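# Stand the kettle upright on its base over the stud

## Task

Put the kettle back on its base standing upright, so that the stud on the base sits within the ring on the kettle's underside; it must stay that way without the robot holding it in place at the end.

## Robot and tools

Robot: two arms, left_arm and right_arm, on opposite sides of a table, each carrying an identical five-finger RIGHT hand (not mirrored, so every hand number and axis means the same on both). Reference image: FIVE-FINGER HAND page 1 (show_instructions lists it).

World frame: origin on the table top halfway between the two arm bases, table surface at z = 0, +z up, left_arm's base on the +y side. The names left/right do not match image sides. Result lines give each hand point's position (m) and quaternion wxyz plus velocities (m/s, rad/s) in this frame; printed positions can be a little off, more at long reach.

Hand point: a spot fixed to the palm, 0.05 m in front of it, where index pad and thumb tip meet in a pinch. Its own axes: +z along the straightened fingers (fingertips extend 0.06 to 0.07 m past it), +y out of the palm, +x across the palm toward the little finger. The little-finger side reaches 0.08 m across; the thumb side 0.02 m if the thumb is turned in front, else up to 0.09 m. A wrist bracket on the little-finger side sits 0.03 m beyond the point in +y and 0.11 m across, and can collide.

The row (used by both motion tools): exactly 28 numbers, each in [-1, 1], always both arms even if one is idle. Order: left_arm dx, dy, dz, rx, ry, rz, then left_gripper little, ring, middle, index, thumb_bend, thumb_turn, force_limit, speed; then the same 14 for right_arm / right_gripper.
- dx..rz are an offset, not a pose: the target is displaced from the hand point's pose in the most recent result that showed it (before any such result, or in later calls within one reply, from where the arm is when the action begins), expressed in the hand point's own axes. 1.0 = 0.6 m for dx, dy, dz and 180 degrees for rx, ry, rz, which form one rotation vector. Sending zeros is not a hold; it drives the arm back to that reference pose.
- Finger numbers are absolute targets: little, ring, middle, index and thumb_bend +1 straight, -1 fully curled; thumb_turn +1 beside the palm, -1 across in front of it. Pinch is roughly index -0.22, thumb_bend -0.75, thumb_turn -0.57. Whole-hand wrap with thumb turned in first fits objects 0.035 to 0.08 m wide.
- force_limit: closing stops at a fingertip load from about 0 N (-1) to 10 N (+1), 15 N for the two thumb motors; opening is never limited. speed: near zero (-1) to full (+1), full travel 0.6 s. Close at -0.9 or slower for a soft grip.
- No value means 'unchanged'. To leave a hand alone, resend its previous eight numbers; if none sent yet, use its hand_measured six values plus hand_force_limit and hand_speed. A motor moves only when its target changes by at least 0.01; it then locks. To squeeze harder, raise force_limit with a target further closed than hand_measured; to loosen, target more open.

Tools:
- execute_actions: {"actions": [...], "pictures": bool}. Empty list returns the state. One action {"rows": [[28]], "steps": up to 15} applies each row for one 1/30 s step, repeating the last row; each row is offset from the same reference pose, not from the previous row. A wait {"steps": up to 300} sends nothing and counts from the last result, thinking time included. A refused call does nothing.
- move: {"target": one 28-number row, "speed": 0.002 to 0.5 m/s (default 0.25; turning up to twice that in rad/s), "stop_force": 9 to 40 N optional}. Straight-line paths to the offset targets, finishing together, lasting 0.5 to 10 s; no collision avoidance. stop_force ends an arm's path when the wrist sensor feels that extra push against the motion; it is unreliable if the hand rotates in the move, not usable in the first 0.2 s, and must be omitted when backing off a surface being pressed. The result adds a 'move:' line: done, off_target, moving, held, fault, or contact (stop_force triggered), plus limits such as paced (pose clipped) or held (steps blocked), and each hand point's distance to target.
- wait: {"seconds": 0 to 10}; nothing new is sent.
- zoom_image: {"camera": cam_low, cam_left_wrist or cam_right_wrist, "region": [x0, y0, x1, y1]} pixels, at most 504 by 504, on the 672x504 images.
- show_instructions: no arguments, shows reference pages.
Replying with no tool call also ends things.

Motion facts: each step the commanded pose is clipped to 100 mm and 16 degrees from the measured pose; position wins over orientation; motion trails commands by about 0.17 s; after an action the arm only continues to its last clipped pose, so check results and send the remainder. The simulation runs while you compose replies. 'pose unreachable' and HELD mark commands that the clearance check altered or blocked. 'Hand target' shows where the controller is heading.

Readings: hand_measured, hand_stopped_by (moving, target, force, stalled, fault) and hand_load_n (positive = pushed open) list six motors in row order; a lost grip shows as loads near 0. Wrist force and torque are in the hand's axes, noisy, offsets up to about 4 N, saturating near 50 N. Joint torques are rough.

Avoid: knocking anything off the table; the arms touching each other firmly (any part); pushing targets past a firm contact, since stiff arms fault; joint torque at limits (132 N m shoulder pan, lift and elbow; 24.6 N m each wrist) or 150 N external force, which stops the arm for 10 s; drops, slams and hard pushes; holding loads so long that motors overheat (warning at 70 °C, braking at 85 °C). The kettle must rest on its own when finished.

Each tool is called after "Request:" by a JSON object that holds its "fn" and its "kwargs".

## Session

Request:
{"fn": "execute_actions", "kwargs": {"actions": []}}

Scene clock: 0.00 s of 4800.00 s.
left_arm: end_effector_position=(+0.3012, +0.4579, +0.4723) hand_measured=(+1.000, +1.000, +1.000, +1.000, +1.000, +1.000) hand_load_n=(+0.0, +0.0, +0.0, +0.0, +0.0, +0.0) hand_stopped_by=(target, target, target, target, target, target) hand_force_limit=0.00 hand_speed=-0.80 end_effector_quat_wxyz=(-0.027, +0.302, +0.953, +0.001) end_effector_velocity=(+0.000, -0.000, -0.000) end_effector_angular_velocity=(+0.000, +0.001, +0.000) | right_arm: end_effector_position=(+0.1078, -0.2854, +0.4835) hand_measured=(+1.000, +1.000, +1.000, +1.000, +1.000, +1.000) hand_load_n=(+0.0, +0.0, +0.0, +0.0, +0.0, +0.0) hand_stopped_by=(target, target, target, target, target, target) hand_force_limit=0.00 hand_speed=-0.80 end_effector_quat_wxyz=(+0.021, -0.403, +0.915, -0.005) end_effector_velocity=(-0.000, -0.000, +0.000) end_effector_angular_velocity=(-0.000, +0.000, +0.001)
Joint positions: left_arm=[ 0.585 -1.731  1.371  1.976  1.601 -1.885] | right_arm=[-1.201 -1.741  1.33   1.941  1.585 -1.906]
Joint velocities: left_arm=[ 0.     0.002 -0.    -0.     0.001 -0.   ] | right_arm=[-0.     0.    -0.001  0.001  0.    -0.001]
Joint torques (N m, as the arm reports them, + toward a larger angle): no reading
Motor temperatures (°C, as the motors report them): left_arm=[30 30 30 37 38 38] | right_arm=[28 31 28 34 38 34]
Wrist force (N, on the end effector, along its own x y z axes, offset not removed): no reading
Wrist torque (N m, same axes, about the end effector's origin, offset not removed): no reading
Hand target (left_arm): +0.301, +0.458, +0.472; -0.027, +0.302, +0.953, +0.001
Hand target (right_arm): +0.108, -0.285, +0.484; +0.021, -0.403, +0.915, -0.005
camera_calibration (this result's frames):
cam_left_wrist: T_world_to_cam=[[0.706252, 0.707943, -0.00497277, -0.535718], [0.621416, -0.616535, 0.483454, -0.129995], [0.339192, -0.34453, -0.875356, 0.599427], [0, 0, 0, 1]] pos_world=[0.255812, 0.505632, 0.584894]
cam_right_wrist: T_world_to_cam=[[-0.692491, 0.720355, -0.0393087, 0.296854], [0.571501, 0.581017, 0.579487, -0.177689], [0.440275, 0.378825, -0.814033, 0.587374], [0, 0, 0, 1]] pos_world=[0.0485124, -0.333112, 0.592779]

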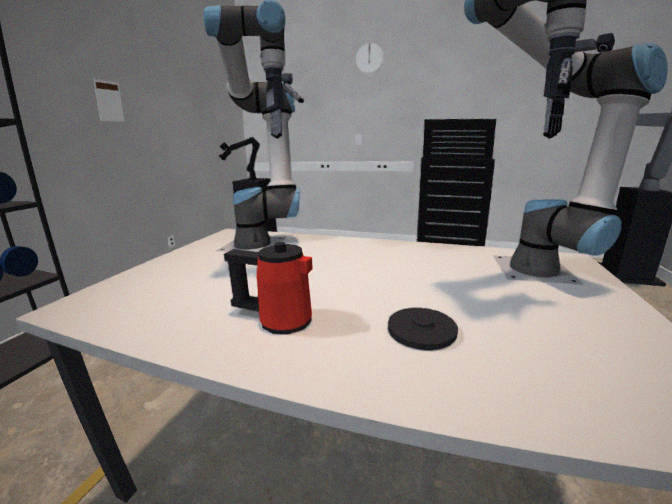

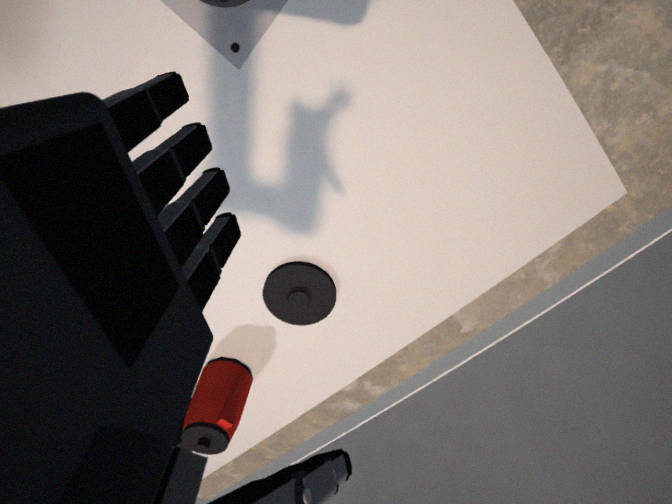

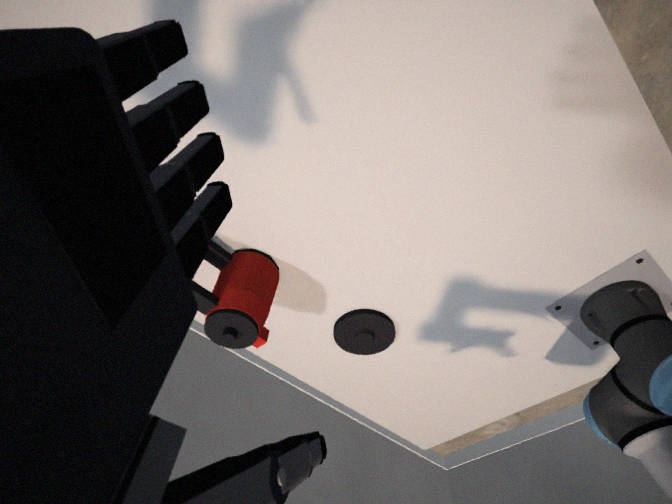

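Request:
{"fn": "move", "kwargs": {"target": [0,0,0,0,0,0,1,1,1,1,1,1,0,-0.8,-0.36,-0.363,0.604,0.203,-0.455,0.208,1,1,1,1,0.3,-1,0.6,0]}}

Scene clock: 8.27 s of 4800.00 s.
left_arm: end_effector_position=(+0.3012, +0.4579, +0.4723) hand_measured=(+1.000, +1.000, +1.000, +1.000, +1.000, +1.000) hand_load_n=(+0.0, +0.0, +0.0, +0.0, +0.0, +0.0) hand_stopped_by=(target, target, target, target, target, target) hand_force_limit=0.00 hand_speed=-0.80 end_effector_quat_wxyz=(-0.027, +0.302, +0.953, +0.001) end_effector_velocity=(+0.000, -0.000, -0.000) end_effector_angular_velocity=(-0.000, -0.000, -0.000) | right_arm: end_effector_position=(+0.4299, -0.2706, +0.1345) hand_measured=(+1.000, +1.000, +1.000, +1.000, +0.300, -1.000) hand_load_n=(+0.0, +0.0, +0.0, +0.0, +0.0, +0.0) hand_stopped_by=(target, target, target, target, target, target) hand_force_limit=0.60 hand_speed=0.00 end_effector_quat_wxyz=(+0.707, +0.000, +0.707, -0.002) end_effector_velocity=(+0.002, +0.001, -0.000) end_effector_angular_velocity=(+0.003, -0.014, -0.002)
Joint positions: left_arm=[ 0.585 -1.731  1.371  1.976  1.601 -1.885] | right_arm=[-1.241 -1.306  2.531 -1.224  2.028 -1.572]
Joint velocities: left_arm=[ 0.     0.001 -0.    -0.001  0.     0.   ] | right_arm=[ 0.003  0.018 -0.002 -0.032  0.005 -0.004]
Joint torques (N m, as the arm reports them, + toward a larger angle): left_arm=[ -1.34  -8.4  -18.28   1.96   0.03   0.11] | right_arm=[  6.5  -13.26 -19.17  -3.37   2.33  -1.17]
Motor temperatures (°C, as the motors report them): left_arm=[30 30 30 37 38 38] | right_arm=[28 31 28 34 38 34]
Wrist force (N, on the end effector, along its own x y z axes, offset not removed): left_arm=[0.1 0.8 0.7] | right_arm=[-0.7 -0.7 3.6]
Wrist torque (N m, same axes, about the end effector's origin, offset not removed): left_arm=[0.07 0.05 0.10] | right_arm=[-0.17 0.07 -0.19]
Hand target (left_arm): +0.301, +0.458, +0.472; -0.027, +0.302, +0.953, +0.001
Hand target (right_arm): +0.430, -0.271, +0.134; +0.707, +0.001, +0.707, -0.002
Off the commanded pose (left_arm): 0.000 m, 0 deg.
Off the commanded pose (right_arm): 0.000 m, 0 deg.
After step 90, 1.20 s passed at rest.
move: done
camera_calibration (this result's frames):
cam_left_wrist: T_world_to_cam=[[0.706252, 0.707943, -0.00497279, -0.535718], [0.621415, -0.616535, 0.483454, -0.129995], [0.339192, -0.34453, -0.875356, 0.599427], [0, 0, 0, 1]] pos_world=[0.255812, 0.505632, 0.584894]
cam_right_wrist: T_world_to_cam=[[0.0179882, 0.997974, 0.0610338, 0.25174], [-0.549647, -0.0411218, 0.834384, 0.1112], [0.835203, -0.0485561, 0.547794, -0.312769], [0, 0, 0, 1]] pos_world=[0.317818, -0.261844, 0.0631843]

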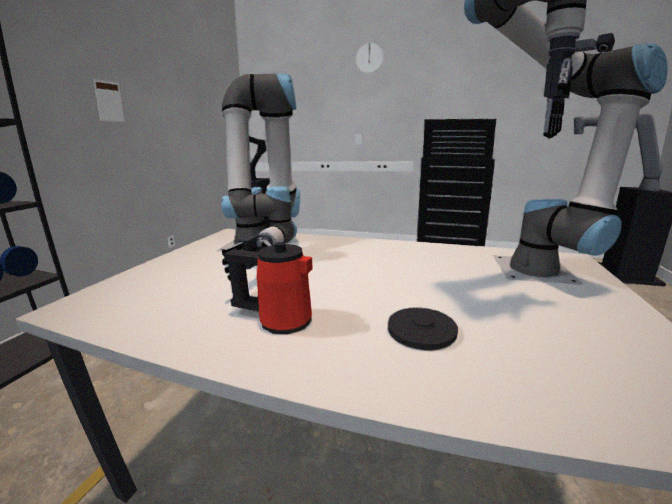

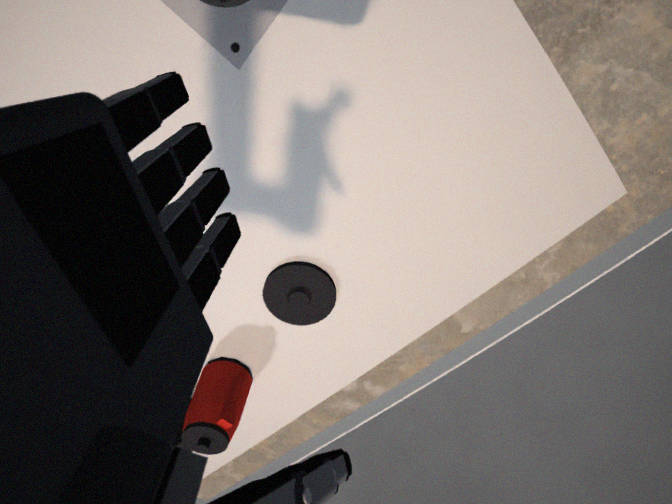

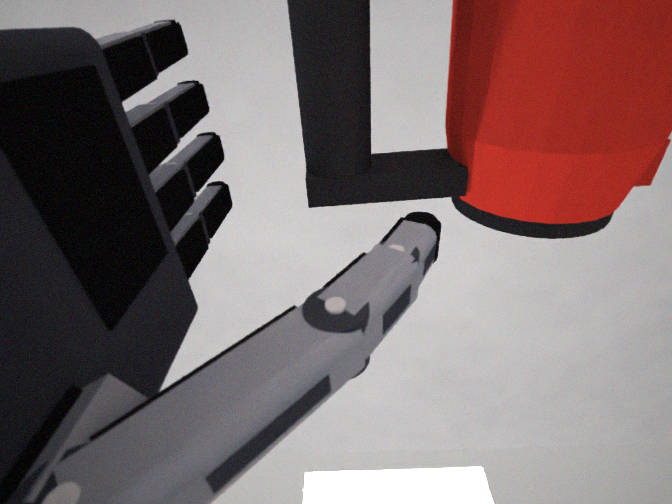

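Request:
{"fn": "move", "kwargs": {"target": [0,0,0,0,0,0,1,1,1,1,1,1,0,-0.8,0.006,0.02,0.18,0,0,0,1,1,1,1,0.3,-1,0.6,0], "speed": 0.08}}

Request:
{"fn": "zoom_image", "kwargs": {"camera": "cam_low", "region": [160,200,360,360]}}

Scene clock: 13.70 s of 4800.00 s.
left_arm: end_effector_position=(+0.3012, +0.4579, +0.4723) hand_measured=(+1.000, +1.000, +1.000, +1.000, +1.000, +1.000) hand_load_n=(+0.0, +0.0, +0.0, +0.0, +0.0, +0.0) hand_stopped_by=(target, target, target, target, target, target) hand_force_limit=0.00 hand_speed=-0.80 end_effector_quat_wxyz=(-0.027, +0.302, +0.953, +0.001) end_effector_velocity=(-0.000, +0.000, +0.000) end_effector_angular_velocity=(-0.001, -0.000, +0.000) | right_arm: end_effector_position=(+0.5377, -0.2590, +0.1309) hand_measured=(+1.000, +1.000, +1.000, +1.000, +0.300, -1.000) hand_load_n=(+0.0, +0.0, +0.0, +0.0, +0.0, +0.0) hand_stopped_by=(target, target, target, target, target, target) hand_force_limit=0.60 hand_speed=0.00 end_effector_quat_wxyz=(+0.707, +0.000, +0.707, -0.002) end_effector_velocity=(+0.002, +0.000, -0.000) end_effector_angular_velocity=(+0.002, +0.001, -0.000)
Joint positions: left_arm=[ 0.585 -1.731  1.371  1.976  1.601 -1.885] | right_arm=[-1.349 -1.172  2.298 -1.125  1.92  -1.572]
Joint velocities: left_arm=[ 0.    -0.002  0.     0.     0.    -0.   ] | right_arm=[-0.001  0.003 -0.005  0.003 -0.001  0.002]
Joint torques (N m, as the arm reports them, + toward a larger angle): left_arm=[ -1.13  -9.04 -18.18   1.97  -0.02   0.  ] | right_arm=[ -8.06 -21.91 -21.87   1.15  -1.84   1.29]
Motor temperatures (°C, as the motors report them): left_arm=[30 30 30 37 38 38] | right_arm=[28 31 28 34 38 34]
Wrist force (N, on the end effector, along its own x y z axes, offset not removed): left_arm=[0.4 1.0 1.0] | right_arm=[1.3 0.3 1.5]
Wrist torque (N m, same axes, about the end effector's origin, offset not removed): left_arm=[-0.01 -0.10 0.13] | right_arm=[0.03 -0.25 -0.06]
Hand target (left_arm): +0.301, +0.458, +0.472; -0.027, +0.302, +0.953, +0.001
Hand target (right_arm): +0.538, -0.259, +0.131; +0.707, +0.000, +0.707, -0.002
Off the commanded pose (left_arm): 0.000 m, 0 deg.
Off the commanded pose (right_arm): 0.000 m, 0 deg.
After step 90, 0.60 s passed at rest.
move: done
camera_calibration (this result's frames):
cam_left_wrist: T_world_to_cam=[[0.706252, 0.707943, -0.00497279, -0.535718], [0.621416, -0.616535, 0.483454, -0.129995], [0.339192, -0.34453, -0.875356, 0.599427], [0, 0, 0, 1]] pos_world=[0.255812, 0.505632, 0.584894]
cam_right_wrist: T_world_to_cam=[[0.0179871, 0.997975, 0.0610095, 0.23841], [-0.549667, -0.0411009, 0.834372, 0.173966], [0.83519, -0.0485428, 0.547815, -0.400259], [0, 0, 0, 1]] pos_world=[0.425627, -0.250206, 0.0595698]

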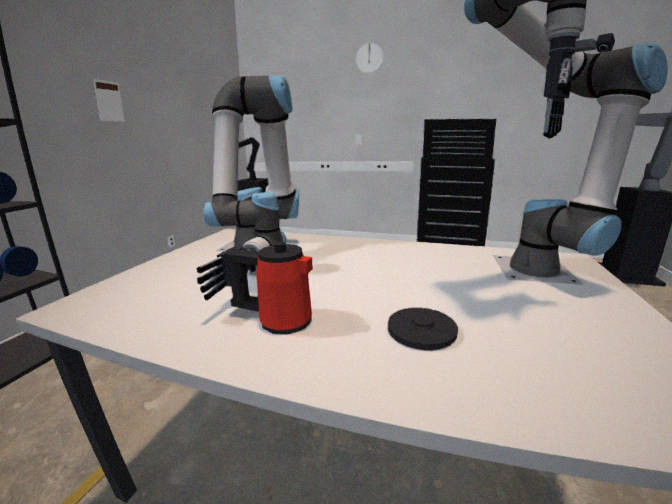

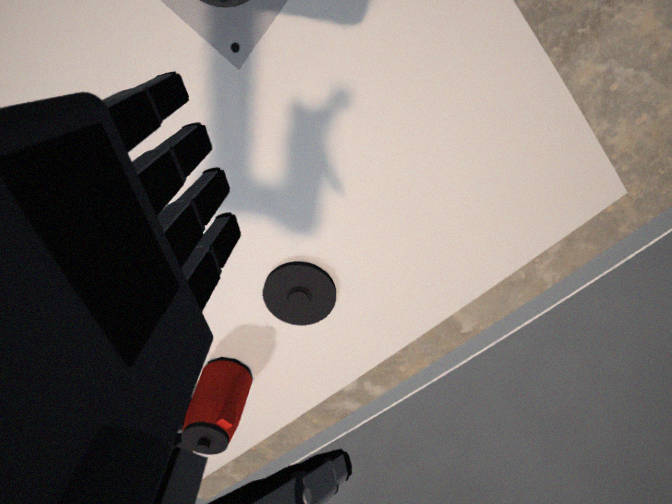

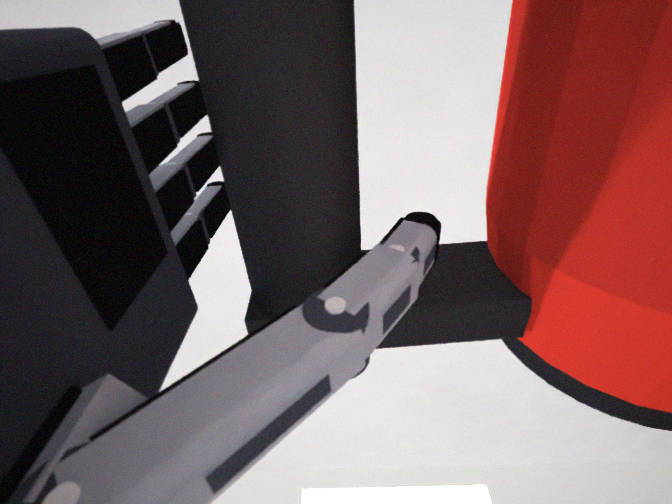

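Region (160, 200, 360, 360) of cam_low's 672x504 image, scaled by 2.520, with more detail than that image has; it fills the top 403 rows of this view, and the rest is white.

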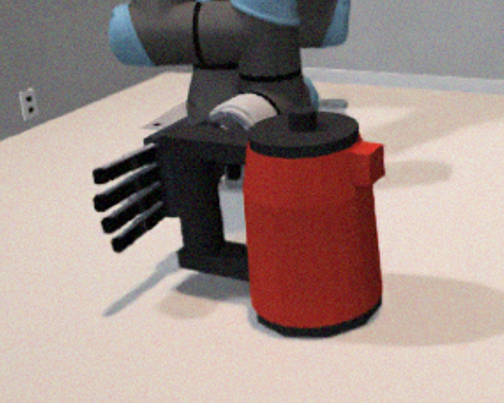

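Request:
{"fn": "move", "kwargs": {"target": [0,0,0,0,0,0,1,1,1,1,1,1,0,-0.8,0.01,0.03,0.03,0,0,0,1,1,1,1,0.3,-1,0.6,0], "speed": 0.03}}

Request:
{"fn": "move", "kwargs": {"target": [0,0,0,0,0,0,1,1,1,1,1,1,0,-0.8,0,0,0,0,0,0,-1,-1,-1,-1,0.3,-1,1,-0.5]}}

Request:
{"fn": "move", "kwargs": {"target": [0,0,0,0,0,0,1,1,1,1,1,1,0,-0.8,0,0,0,0,0,0,-1,-1,-1,-1,-1,-1,1,-0.5]}}

Scene clock: 19.53 s of 4800.00 s.
left_arm: end_effector_position=(+0.3012, +0.4579, +0.4723) hand_measured=(+1.000, +1.000, +1.000, +1.000, +1.000, +1.000) hand_load_n=(+0.0, +0.0, +0.0, +0.0, +0.0, +0.0) hand_stopped_by=(target, target, target, target, target, target) hand_force_limit=0.00 hand_speed=-0.80 end_effector_quat_wxyz=(-0.027, +0.302, +0.953, +0.001) end_effector_velocity=(+0.000, -0.000, -0.000) end_effector_angular_velocity=(-0.002, -0.002, +0.000) | right_arm: end_effector_position=(+0.5556, -0.2412, +0.1250) hand_measured=(+1.000, +1.000, +1.000, +1.000, +0.300, -1.000) hand_load_n=(+0.0, +0.0, +0.0, +0.0, +0.0, +0.0) hand_stopped_by=(target, target, target, target, target, target) hand_force_limit=0.60 hand_speed=0.00 end_effector_quat_wxyz=(+0.707, +0.000, +0.707, -0.002) end_effector_velocity=(+0.001, +0.003, -0.001) end_effector_angular_velocity=(+0.000, +0.000, +0.001)
Joint positions: left_arm=[ 0.585 -1.731  1.371  1.976  1.601 -1.885] | right_arm=[-1.32  -1.12   2.227 -1.106  1.95  -1.572]
Joint velocities: left_arm=[-0.    -0.    -0.    -0.002 -0.    -0.   ] | right_arm=[ 0.004  0.005 -0.008  0.003  0.003  0.   ]
Joint torques (N m, as the arm reports them, + toward a larger angle): left_arm=[ -1.25  -8.59 -18.47   2.03  -0.03   0.01] | right_arm=[  5.25 -22.52 -21.58   0.81   1.88   1.18]
Motor temperatures (°C, as the motors report them): left_arm=[30 30 30 37 38 38] | right_arm=[28 31 28 34 38 34]
Wrist force (N, on the end effector, along its own x y z axes, offset not removed): left_arm=[1.0 2.2 0.6] | right_arm=[-0.4 -2.9 -0.2]
Wrist torque (N m, same axes, about the end effector's origin, offset not removed): left_arm=[0.20 -0.06 0.15] | right_arm=[0.03 0.19 -0.04]
Hand target (left_arm): +0.301, +0.458, +0.472; -0.027, +0.302, +0.953, +0.001
Hand target (right_arm): +0.556, -0.241, +0.125; +0.707, +0.000, +0.707, -0.002
Off the commanded pose (left_arm): 0.000 m, 0 deg.
Off the commanded pose (right_arm): 0.000 m, 0 deg.
After step 90, 1.63 s passed at rest.
move: done
camera_calibration (this result's frames):
cam_left_wrist: T_world_to_cam=[[0.706252, 0.707943, -0.00497274, -0.535718], [0.621416, -0.616535, 0.483454, -0.129995], [0.339192, -0.34453, -0.875356, 0.599427], [0, 0, 0, 1]] pos_world=[0.255812, 0.505632, 0.584894]
cam_right_wrist: T_world_to_cam=[[0.0179705, 0.997976, 0.0610045, 0.220743], [-0.549669, -0.0411057, 0.83437, 0.189461], [0.835189, -0.0485263, 0.547818, -0.411047], [0, 0, 0, 1]] pos_world=[0.443476, -0.232454, 0.0536315]

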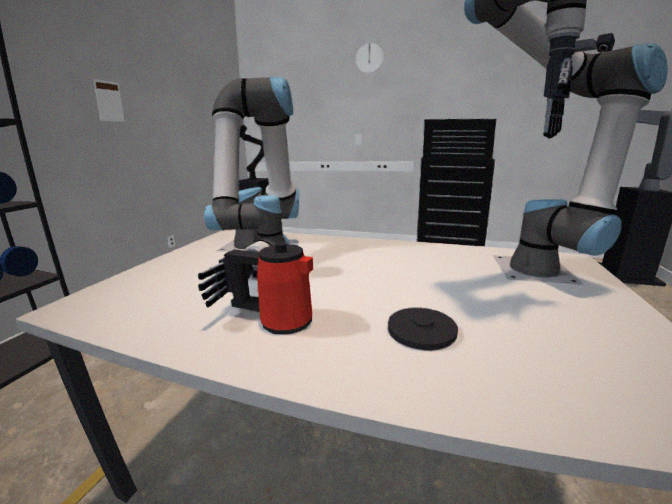

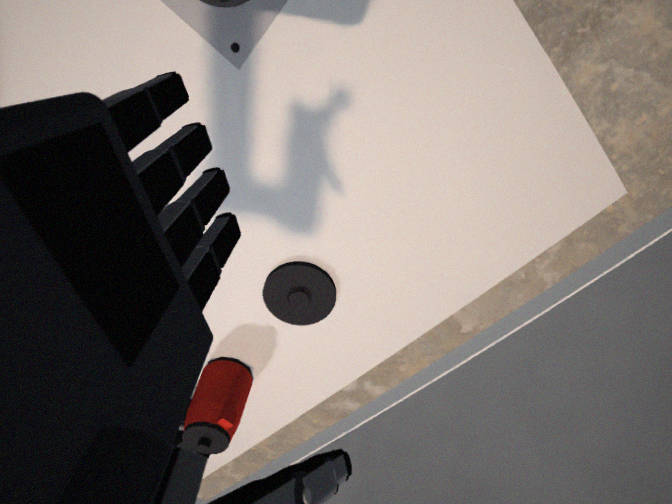

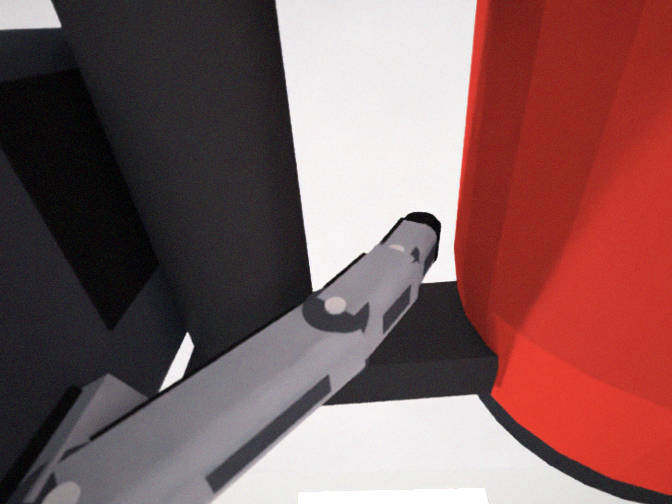

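Scene clock: 22.00 s of 4800.00 s.
left_arm: end_effector_position=(+0.3012, +0.4579, +0.4723) hand_measured=(+1.000, +1.000, +1.000, +1.000, +1.000, +1.000) hand_load_n=(+0.0, +0.0, +0.0, +0.0, +0.0, +0.0) hand_stopped_by=(target, target, target, target, target, target) hand_force_limit=0.00 hand_speed=-0.80 end_effector_quat_wxyz=(-0.027, +0.302, +0.953, +0.001) end_effector_velocity=(-0.000, +0.000, -0.000) end_effector_angular_velocity=(-0.000, +0.001, +0.000) | right_arm: end_effector_position=(+0.5556, -0.2412, +0.1250) hand_measured=(-0.826, -0.816, -0.816, -0.816, +0.302, -1.000) hand_load_n=(+10.5, +11.0, +10.5, +10.5, +3.0, +0.5) hand_stopped_by=(force, force, force, force, target, target) hand_force_limit=1.00 hand_speed=-0.50 end_effector_quat_wxyz=(+0.707, +0.000, +0.707, -0.002) end_effector_velocity=(+0.001, -0.001, +0.000) end_effector_angular_velocity=(+0.001, +0.000, -0.002)
Joint positions: left_arm=[ 0.585 -1.731  1.371  1.976  1.601 -1.885] | right_arm=[-1.32  -1.12   2.227 -1.106  1.95  -1.572]
Joint velocities: left_arm=[-0.    -0.001  0.001  0.     0.001 -0.   ] | right_arm=[-0.002 -0.     0.     0.001 -0.     0.001]
Joint torques (N m, as the arm reports them, + toward a larger angle): left_arm=[ -1.25  -8.69 -17.89   1.86  -0.03   0.02] | right_arm=[ -6.12 -34.87  -0.09  -2.92  -0.93   0.01]
Motor temperatures (°C, as the motors report them): left_arm=[30 30 30 37 38 38] | right_arm=[28 31 28 34 38 34]
Wrist force (N, on the end effector, along its own x y z axes, offset not removed): left_arm=[0.3 1.0 0.6] | right_arm=[1.0 -0.3 2.0]
Wrist torque (N m, same axes, about the end effector's origin, offset not removed): left_arm=[0.05 0.03 0.02] | right_arm=[-0.73 -0.63 0.27]
Hand target (left_arm): +0.301, +0.458, +0.472; -0.027, +0.302, +0.953, +0.001
Hand target (right_arm): +0.556, -0.241, +0.125; +0.707, +0.000, +0.707, -0.002
Off the commanded pose (left_arm): 0.000 m, 0 deg.
Off the commanded pose (right_arm): 0.000 m, 0 deg.
move: done
camera_calibration (this result's frames):
cam_left_wrist: T_world_to_cam=[[0.706252, 0.707943, -0.00497292, -0.535718], [0.621416, -0.616535, 0.483454, -0.129995], [0.339192, -0.34453, -0.875356, 0.599427], [0, 0, 0, 1]] pos_world=[0.255812, 0.505632, 0.584894]
cam_right_wrist: T_world_to_cam=[[0.0179153, 0.997976, 0.0610158, 0.220759], [-0.549679, -0.0411449, 0.834362, 0.189452], [0.835184, -0.0484869, 0.547829, -0.411037], [0, 0, 0, 1]] pos_world=[0.443475, -0.232447, 0.0536366]

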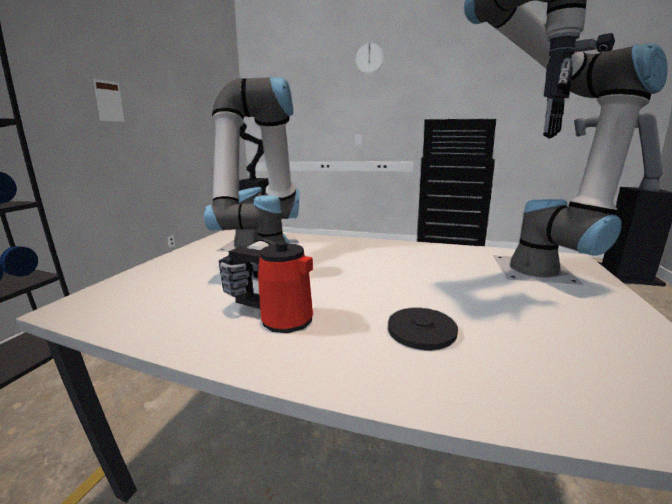

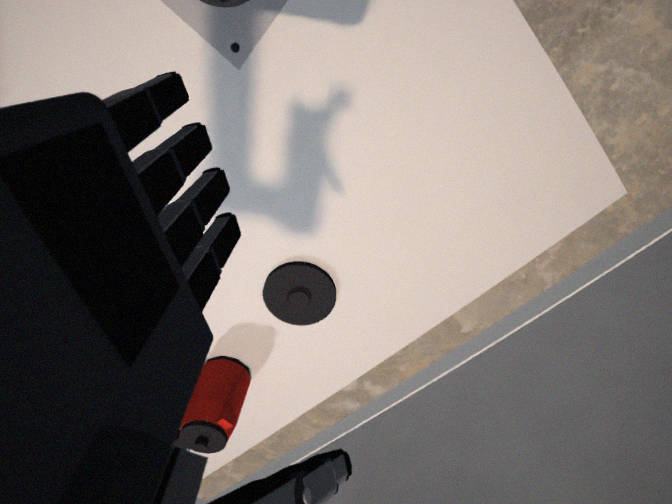

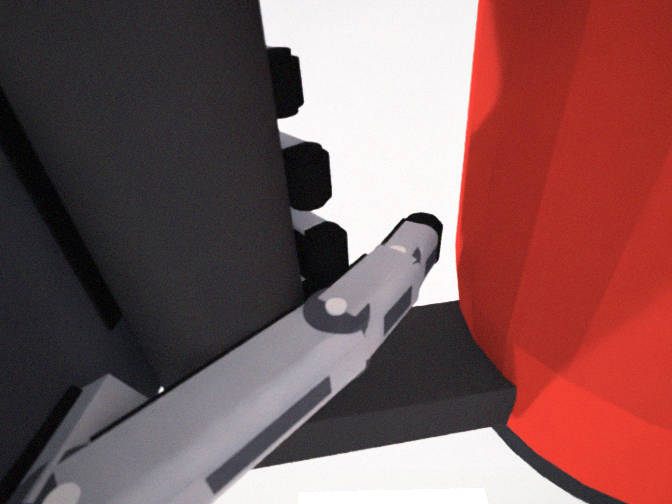

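Scene clock: 22.63 s of 4800.00 s.
left_arm: end_effector_position=(+0.3012, +0.4579, +0.4723) hand_measured=(+1.000, +1.000, +1.000, +1.000, +1.000, +1.000) hand_load_n=(+0.0, +0.0, +0.0, +0.0, +0.0, +0.0) hand_stopped_by=(target, target, target, target, target, target) hand_force_limit=0.00 hand_speed=-0.80 end_effector_quat_wxyz=(-0.027, +0.302, +0.953, +0.001) end_effector_velocity=(-0.000, -0.000, -0.000) end_effector_angular_velocity=(-0.001, -0.000, -0.000) | right_arm: end_effector_position=(+0.5556, -0.2412, +0.1250) hand_measured=(-0.826, -0.816, -0.816, -0.816, +0.162, -1.000) hand_load_n=(+10.5, +11.0, +11.0, +10.5, +14.5, +2.5) hand_stopped_by=(force, force, force, force, force, target) hand_force_limit=1.00 hand_speed=-0.50 end_effector_quat_wxyz=(+0.707, +0.000, +0.707, -0.002) end_effector_velocity=(-0.000, +0.001, +0.000) end_effector_angular_velocity=(+0.001, +0.000, +0.001)
Joint positions: left_arm=[ 0.585 -1.731  1.371  1.976  1.601 -1.885] | right_arm=[-1.32  -1.12   2.227 -1.106  1.95  -1.572]
Joint velocities: left_arm=[ 0.    -0.     0.    -0.001  0.     0.   ] | right_arm=[ 0.001  0.    -0.     0.    -0.     0.001]
Joint torques (N m, as the arm reports them, + toward a larger angle): left_arm=[ -1.36  -9.02 -18.31   1.92  -0.02  -0.01] | right_arm=[ -5.54 -35.25  -0.21  -2.95  -0.6    0.03]
Motor temperatures (°C, as the motors report them): left_arm=[30 30 30 37 38 38] | right_arm=[28 31 28 34 38 34]
Wrist force (N, on the end effector, along its own x y z axes, offset not removed): left_arm=[0.5 0.7 0.5] | right_arm=[0.2 2.4 2.2]
Wrist torque (N m, same axes, about the end effector's origin, offset not removed): left_arm=[0.06 -0.03 0.12] | right_arm=[-0.24 -0.11 -0.03]
Hand target (left_arm): +0.301, +0.458, +0.472; -0.027, +0.302, +0.953, +0.001
Hand target (right_arm): +0.556, -0.241, +0.125; +0.707, +0.000, +0.707, -0.002
Off the commanded pose (left_arm): 0.000 m, 0 deg.
Off the commanded pose (right_arm): 0.000 m, 0 deg.
move: done
camera_calibration (this result's frames):
cam_left_wrist: T_world_to_cam=[[0.706252, 0.707943, -0.00497282, -0.535718], [0.621416, -0.616535, 0.483454, -0.129995], [0.339192, -0.34453, -0.875356, 0.599427], [0, 0, 0, 1]] pos_world=[0.255812, 0.505632, 0.584894]
cam_right_wrist: T_world_to_cam=[[0.0179154, 0.997976, 0.061016, 0.220759], [-0.549679, -0.041145, 0.834362, 0.189452], [0.835184, -0.0484872, 0.547829, -0.411037], [0, 0, 0, 1]] pos_world=[0.443475, -0.232447, 0.0536366]

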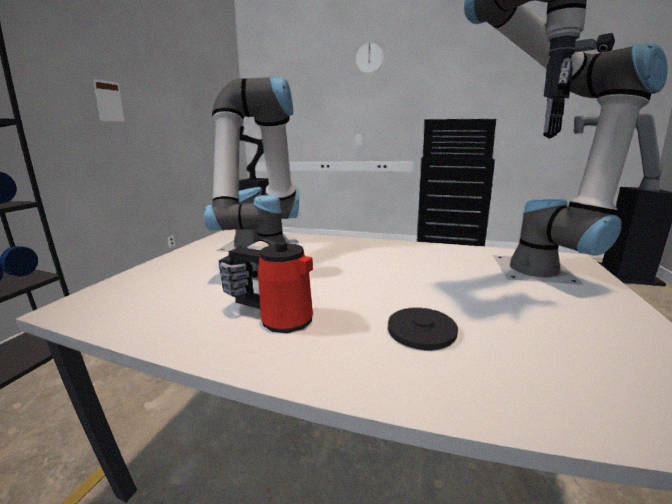

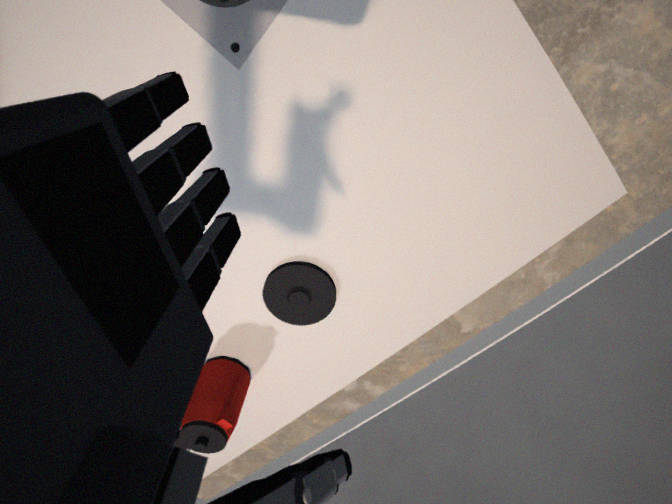

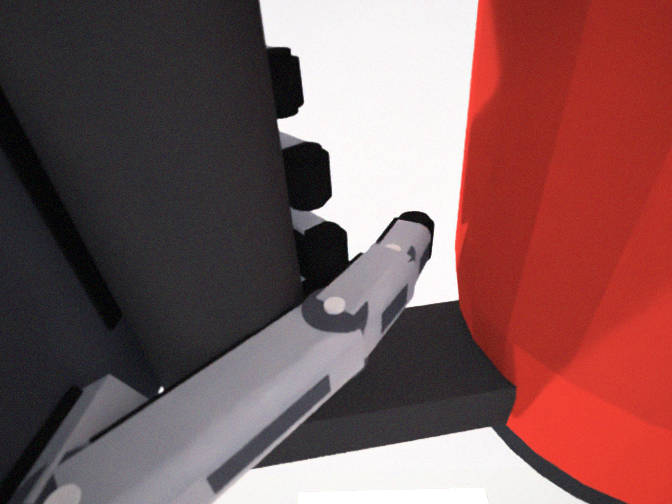

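Request:
{"fn": "move", "kwargs": {"target": [0,0,0,0,0,0,1,1,1,1,1,1,0,-0.8,-0.09,0,0,0,0,0,-1,-1,-1,-1,-1,-1,1,-0.5], "speed": 0.05}}

Request:
{"fn": "move", "kwargs": {"target": [0,0,0,0,0,0,1,1,1,1,1,1,0,-0.8,0,0.5,-0.06,0,0,0,-1,-1,-1,-1,-1,-1,1,-0.5], "speed": 0.12}}

Request:
{"fn": "zoom_image", "kwargs": {"camera": "cam_low", "region": [320,190,520,370]}}

Request:
{"fn": "zoom_image", "kwargs": {"camera": "cam_left_wrist", "region": [210,240,390,420]}}

Scene clock: 27.67 s of 4800.00 s.
left_arm: end_effector_position=(+0.3012, +0.4579, +0.4723) hand_measured=(+1.000, +1.000, +1.000, +1.000, +1.000, +1.000) hand_load_n=(+0.0, +0.0, +0.0, +0.0, +0.0, +0.0) hand_stopped_by=(target, target, target, target, target, target) hand_force_limit=0.00 hand_speed=-0.80 end_effector_quat_wxyz=(-0.027, +0.302, +0.953, +0.001) end_effector_velocity=(+0.000, +0.000, +0.000) end_effector_angular_velocity=(+0.001, -0.000, -0.000) | right_arm: end_effector_position=(+0.5556, -0.2412, +0.1787) hand_measured=(-0.826, -0.816, -0.814, -0.816, +0.162, -1.000) hand_load_n=(+9.5, +10.5, +11.0, +11.5, +14.0, +3.0) hand_stopped_by=(force, force, force, force, force, target) hand_force_limit=1.00 hand_speed=-0.50 end_effector_quat_wxyz=(+0.707, +0.000, +0.707, -0.002) end_effector_velocity=(-0.001, -0.000, +0.002) end_effector_angular_velocity=(-0.000, +0.002, -0.000)
Joint positions: left_arm=[ 0.585 -1.731  1.371  1.976  1.601 -1.885] | right_arm=[-1.32  -1.255  2.203 -0.947  1.95  -1.572]
Joint velocities: left_arm=[-0.    -0.    -0.     0.001 -0.001  0.   ] | right_arm=[ 0.    -0.005 -0.     0.008  0.     0.001]
Joint torques (N m, as the arm reports them, + toward a larger angle): left_arm=[ -1.46  -8.03 -17.81   1.94   0.04   0.06] | right_arm=[ -0.67 -33.49 -27.23  -1.06  -0.37   1.8 ]
Motor temperatures (°C, as the motors report them): left_arm=[30 30 30 37 38 38] | right_arm=[28 31 28 34 38 34]
Wrist force (N, on the end effector, along its own x y z axes, offset not removed): left_arm=[1.9 0.4 1.4] | right_arm=[3.9 0.2 0.8]
Wrist torque (N m, same axes, about the end effector's origin, offset not removed): left_arm=[-0.01 -0.24 0.14] | right_arm=[-0.17 0.10 -0.80]
Hand target (left_arm): +0.301, +0.458, +0.472; -0.027, +0.302, +0.953, +0.001
Hand target (right_arm): +0.556, -0.241, +0.179; +0.707, +0.000, +0.707, -0.002
Off the commanded pose (left_arm): 0.000 m, 0 deg.
Off the commanded pose (right_arm): 0.000 m, 0 deg.
After step 90, 0.57 s passed at rest.
move: done
camera_calibration (this result's frames):
cam_left_wrist: T_world_to_cam=[[0.706252, 0.707943, -0.00497282, -0.535718], [0.621415, -0.616535, 0.483454, -0.129995], [0.339192, -0.34453, -0.875356, 0.599427], [0, 0, 0, 1]] pos_world=[0.255812, 0.505632, 0.584894]
cam_right_wrist: T_world_to_cam=[[0.0179118, 0.99798, 0.0609522, 0.21749], [-0.549728, -0.0410908, 0.834332, 0.144638], [0.835151, -0.0484515, 0.547882, -0.440476], [0, 0, 0, 1]] pos_world=[0.44348, -0.232449, 0.107396]

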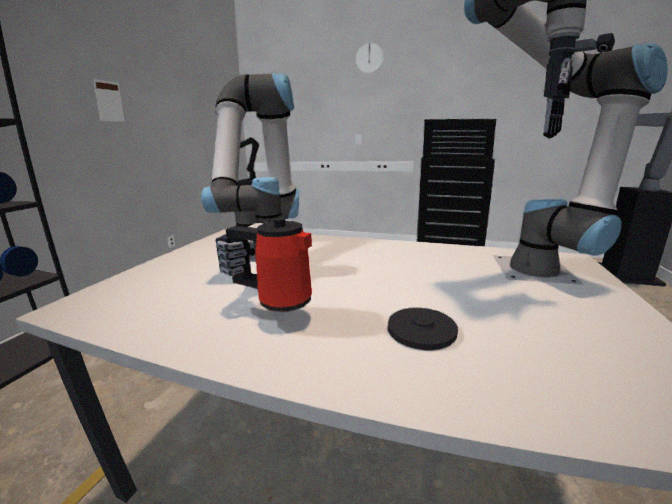

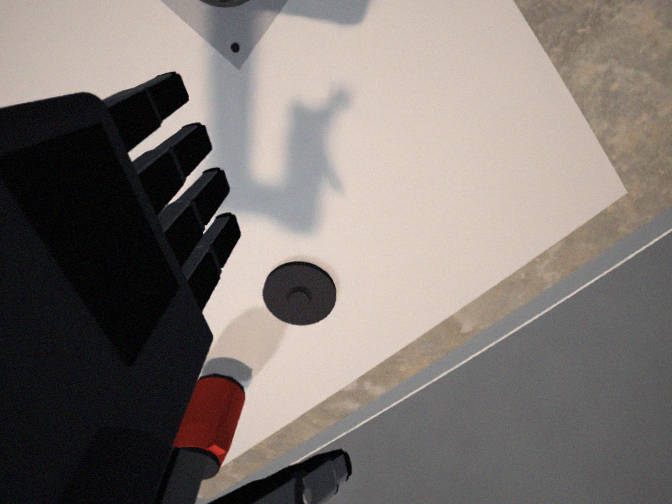

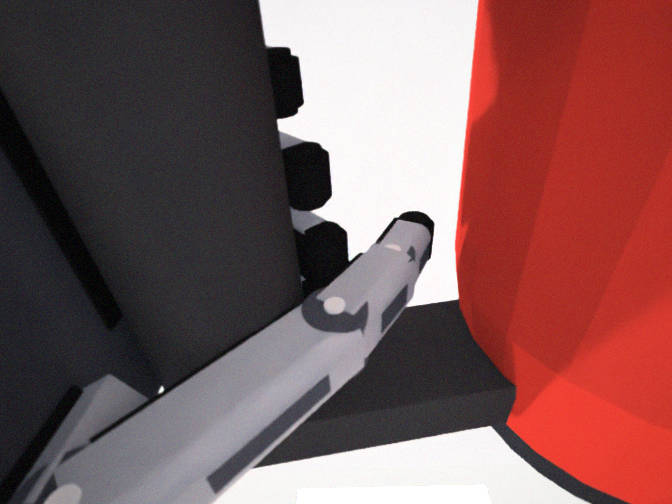

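Scene clock: 30.70 s of 4800.00 s.
left_arm: end_effector_position=(+0.3012, +0.4579, +0.4723) hand_measured=(+1.000, +1.000, +1.000, +1.000, +1.000, +1.000) hand_load_n=(+0.0, +0.0, +0.0, +0.0, +0.0, +0.0) hand_stopped_by=(target, target, target, target, target, target) hand_force_limit=0.00 hand_speed=-0.80 end_effector_quat_wxyz=(-0.027, +0.302, +0.953, +0.001) end_effector_velocity=(+0.000, -0.001, -0.000) end_effector_angular_velocity=(-0.001, +0.001, +0.000) | right_arm: end_effector_position=(+0.5203, +0.0587, +0.1788) hand_measured=(-0.826, -0.816, -0.814, -0.816, +0.162, -1.000) hand_load_n=(+9.5, +10.5, +11.0, +11.5, +14.0, +3.0) hand_stopped_by=(force, force, force, force, force, target) hand_force_limit=1.00 hand_speed=-0.50 end_effector_quat_wxyz=(+0.707, +0.000, +0.707, -0.002) end_effector_velocity=(-0.000, +0.003, +0.000) end_effector_angular_velocity=(+0.002, +0.001, +0.000)
Joint positions: left_arm=[ 0.585 -1.731  1.371  1.976  1.601 -1.885] | right_arm=[-0.769 -0.849  1.488 -0.637  2.5   -1.572]
Joint velocities: left_arm=[-0.     0.001 -0.001 -0.001  0.001 -0.   ] | right_arm=[ 0.003  0.004 -0.009  0.006  0.003  0.002]
Joint torques (N m, as the arm reports them, + toward a larger angle): left_arm=[ -1.62  -8.96 -18.12   1.9   -0.02   0.05] | right_arm=[  5.95 -44.13 -29.28   0.4    2.47   1.95]
Motor temperatures (°C, as the motors report them): left_arm=[30 30 30 37 38 38] | right_arm=[28 31 28 34 38 34]
Wrist force (N, on the end effector, along its own x y z axes, offset not removed): left_arm=[1.4 0.3 0.8] | right_arm=[4.6 0.7 1.8]
Wrist torque (N m, same axes, about the end effector's origin, offset not removed): left_arm=[0.01 -0.13 0.15] | right_arm=[-0.11 -0.06 -0.72]
Hand target (left_arm): +0.301, +0.458, +0.472; -0.027, +0.302, +0.953, +0.001
Hand target (right_arm): +0.520, +0.059, +0.179; +0.707, +0.000, +0.707, -0.002
Off the commanded pose (left_arm): 0.000 m, 0 deg.
Off the commanded pose (right_arm): 0.001 m, 0 deg.
move: done
camera_calibration (this result's frames):
cam_left_wrist: T_world_to_cam=[[0.706252, 0.707943, -0.00497279, -0.535718], [0.621416, -0.616535, 0.483454, -0.129995], [0.339192, -0.34453, -0.875356, 0.599427], [0, 0, 0, 1]] pos_world=[0.255812, 0.505632, 0.584894]
cam_right_wrist: T_world_to_cam=[[0.0178135, 0.997976, 0.0610376, -0.0810999], [-0.549751, -0.0412148, 0.834311, 0.13754], [0.835139, -0.0484174, 0.547904, -0.396559], [0, 0, 0, 1]] pos_world=[0.40824, 0.067404, 0.107475]

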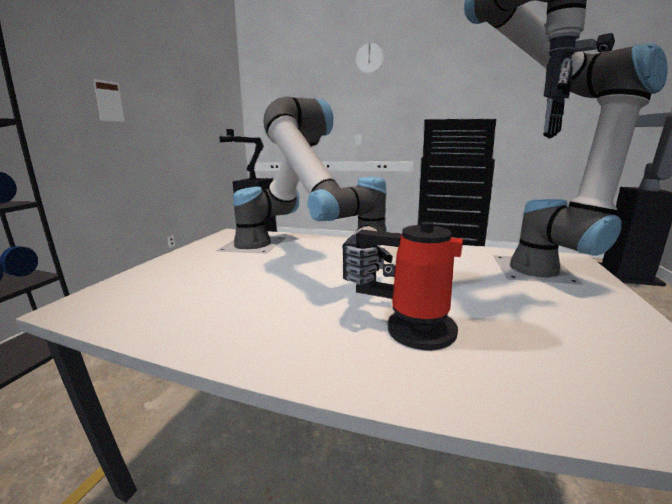

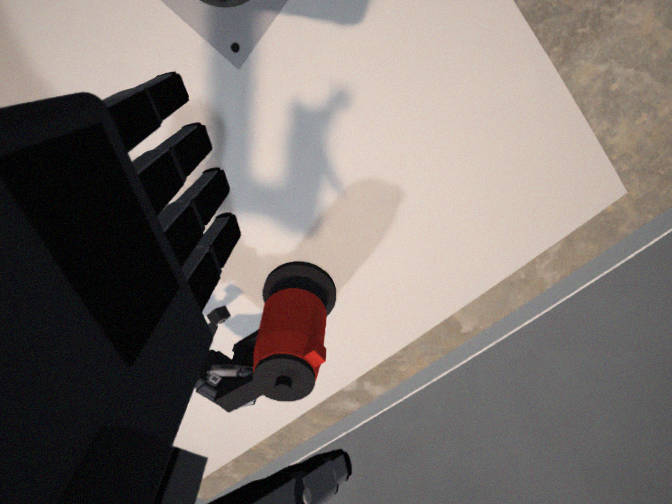

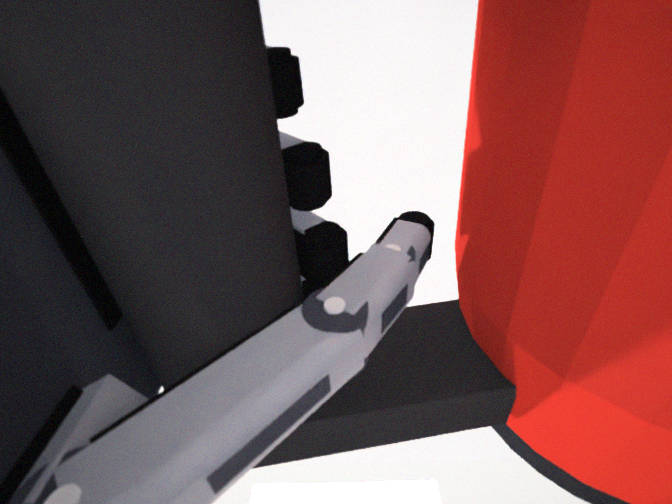

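Region (320, 190, 520, 370) of cam_low's 672x504 image, scaled by 2.520, with more detail than that image has; it fills the top 454 rows of this view, and the rest is white.

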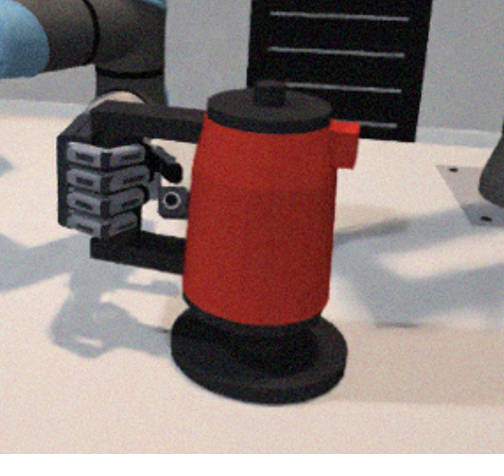

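Region (210, 240, 390, 420) of cam_left_wrist's 672x504 image, scaled by 2.800, with more detail than that image has.

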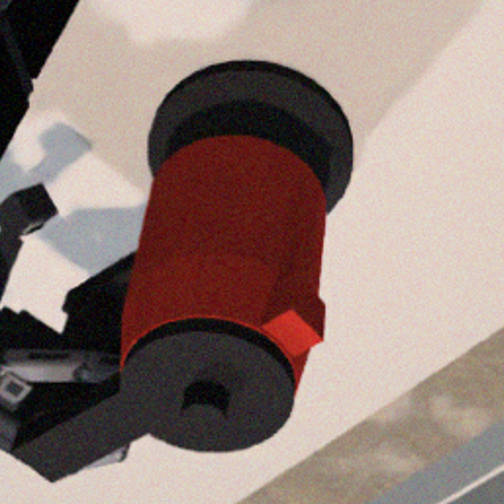

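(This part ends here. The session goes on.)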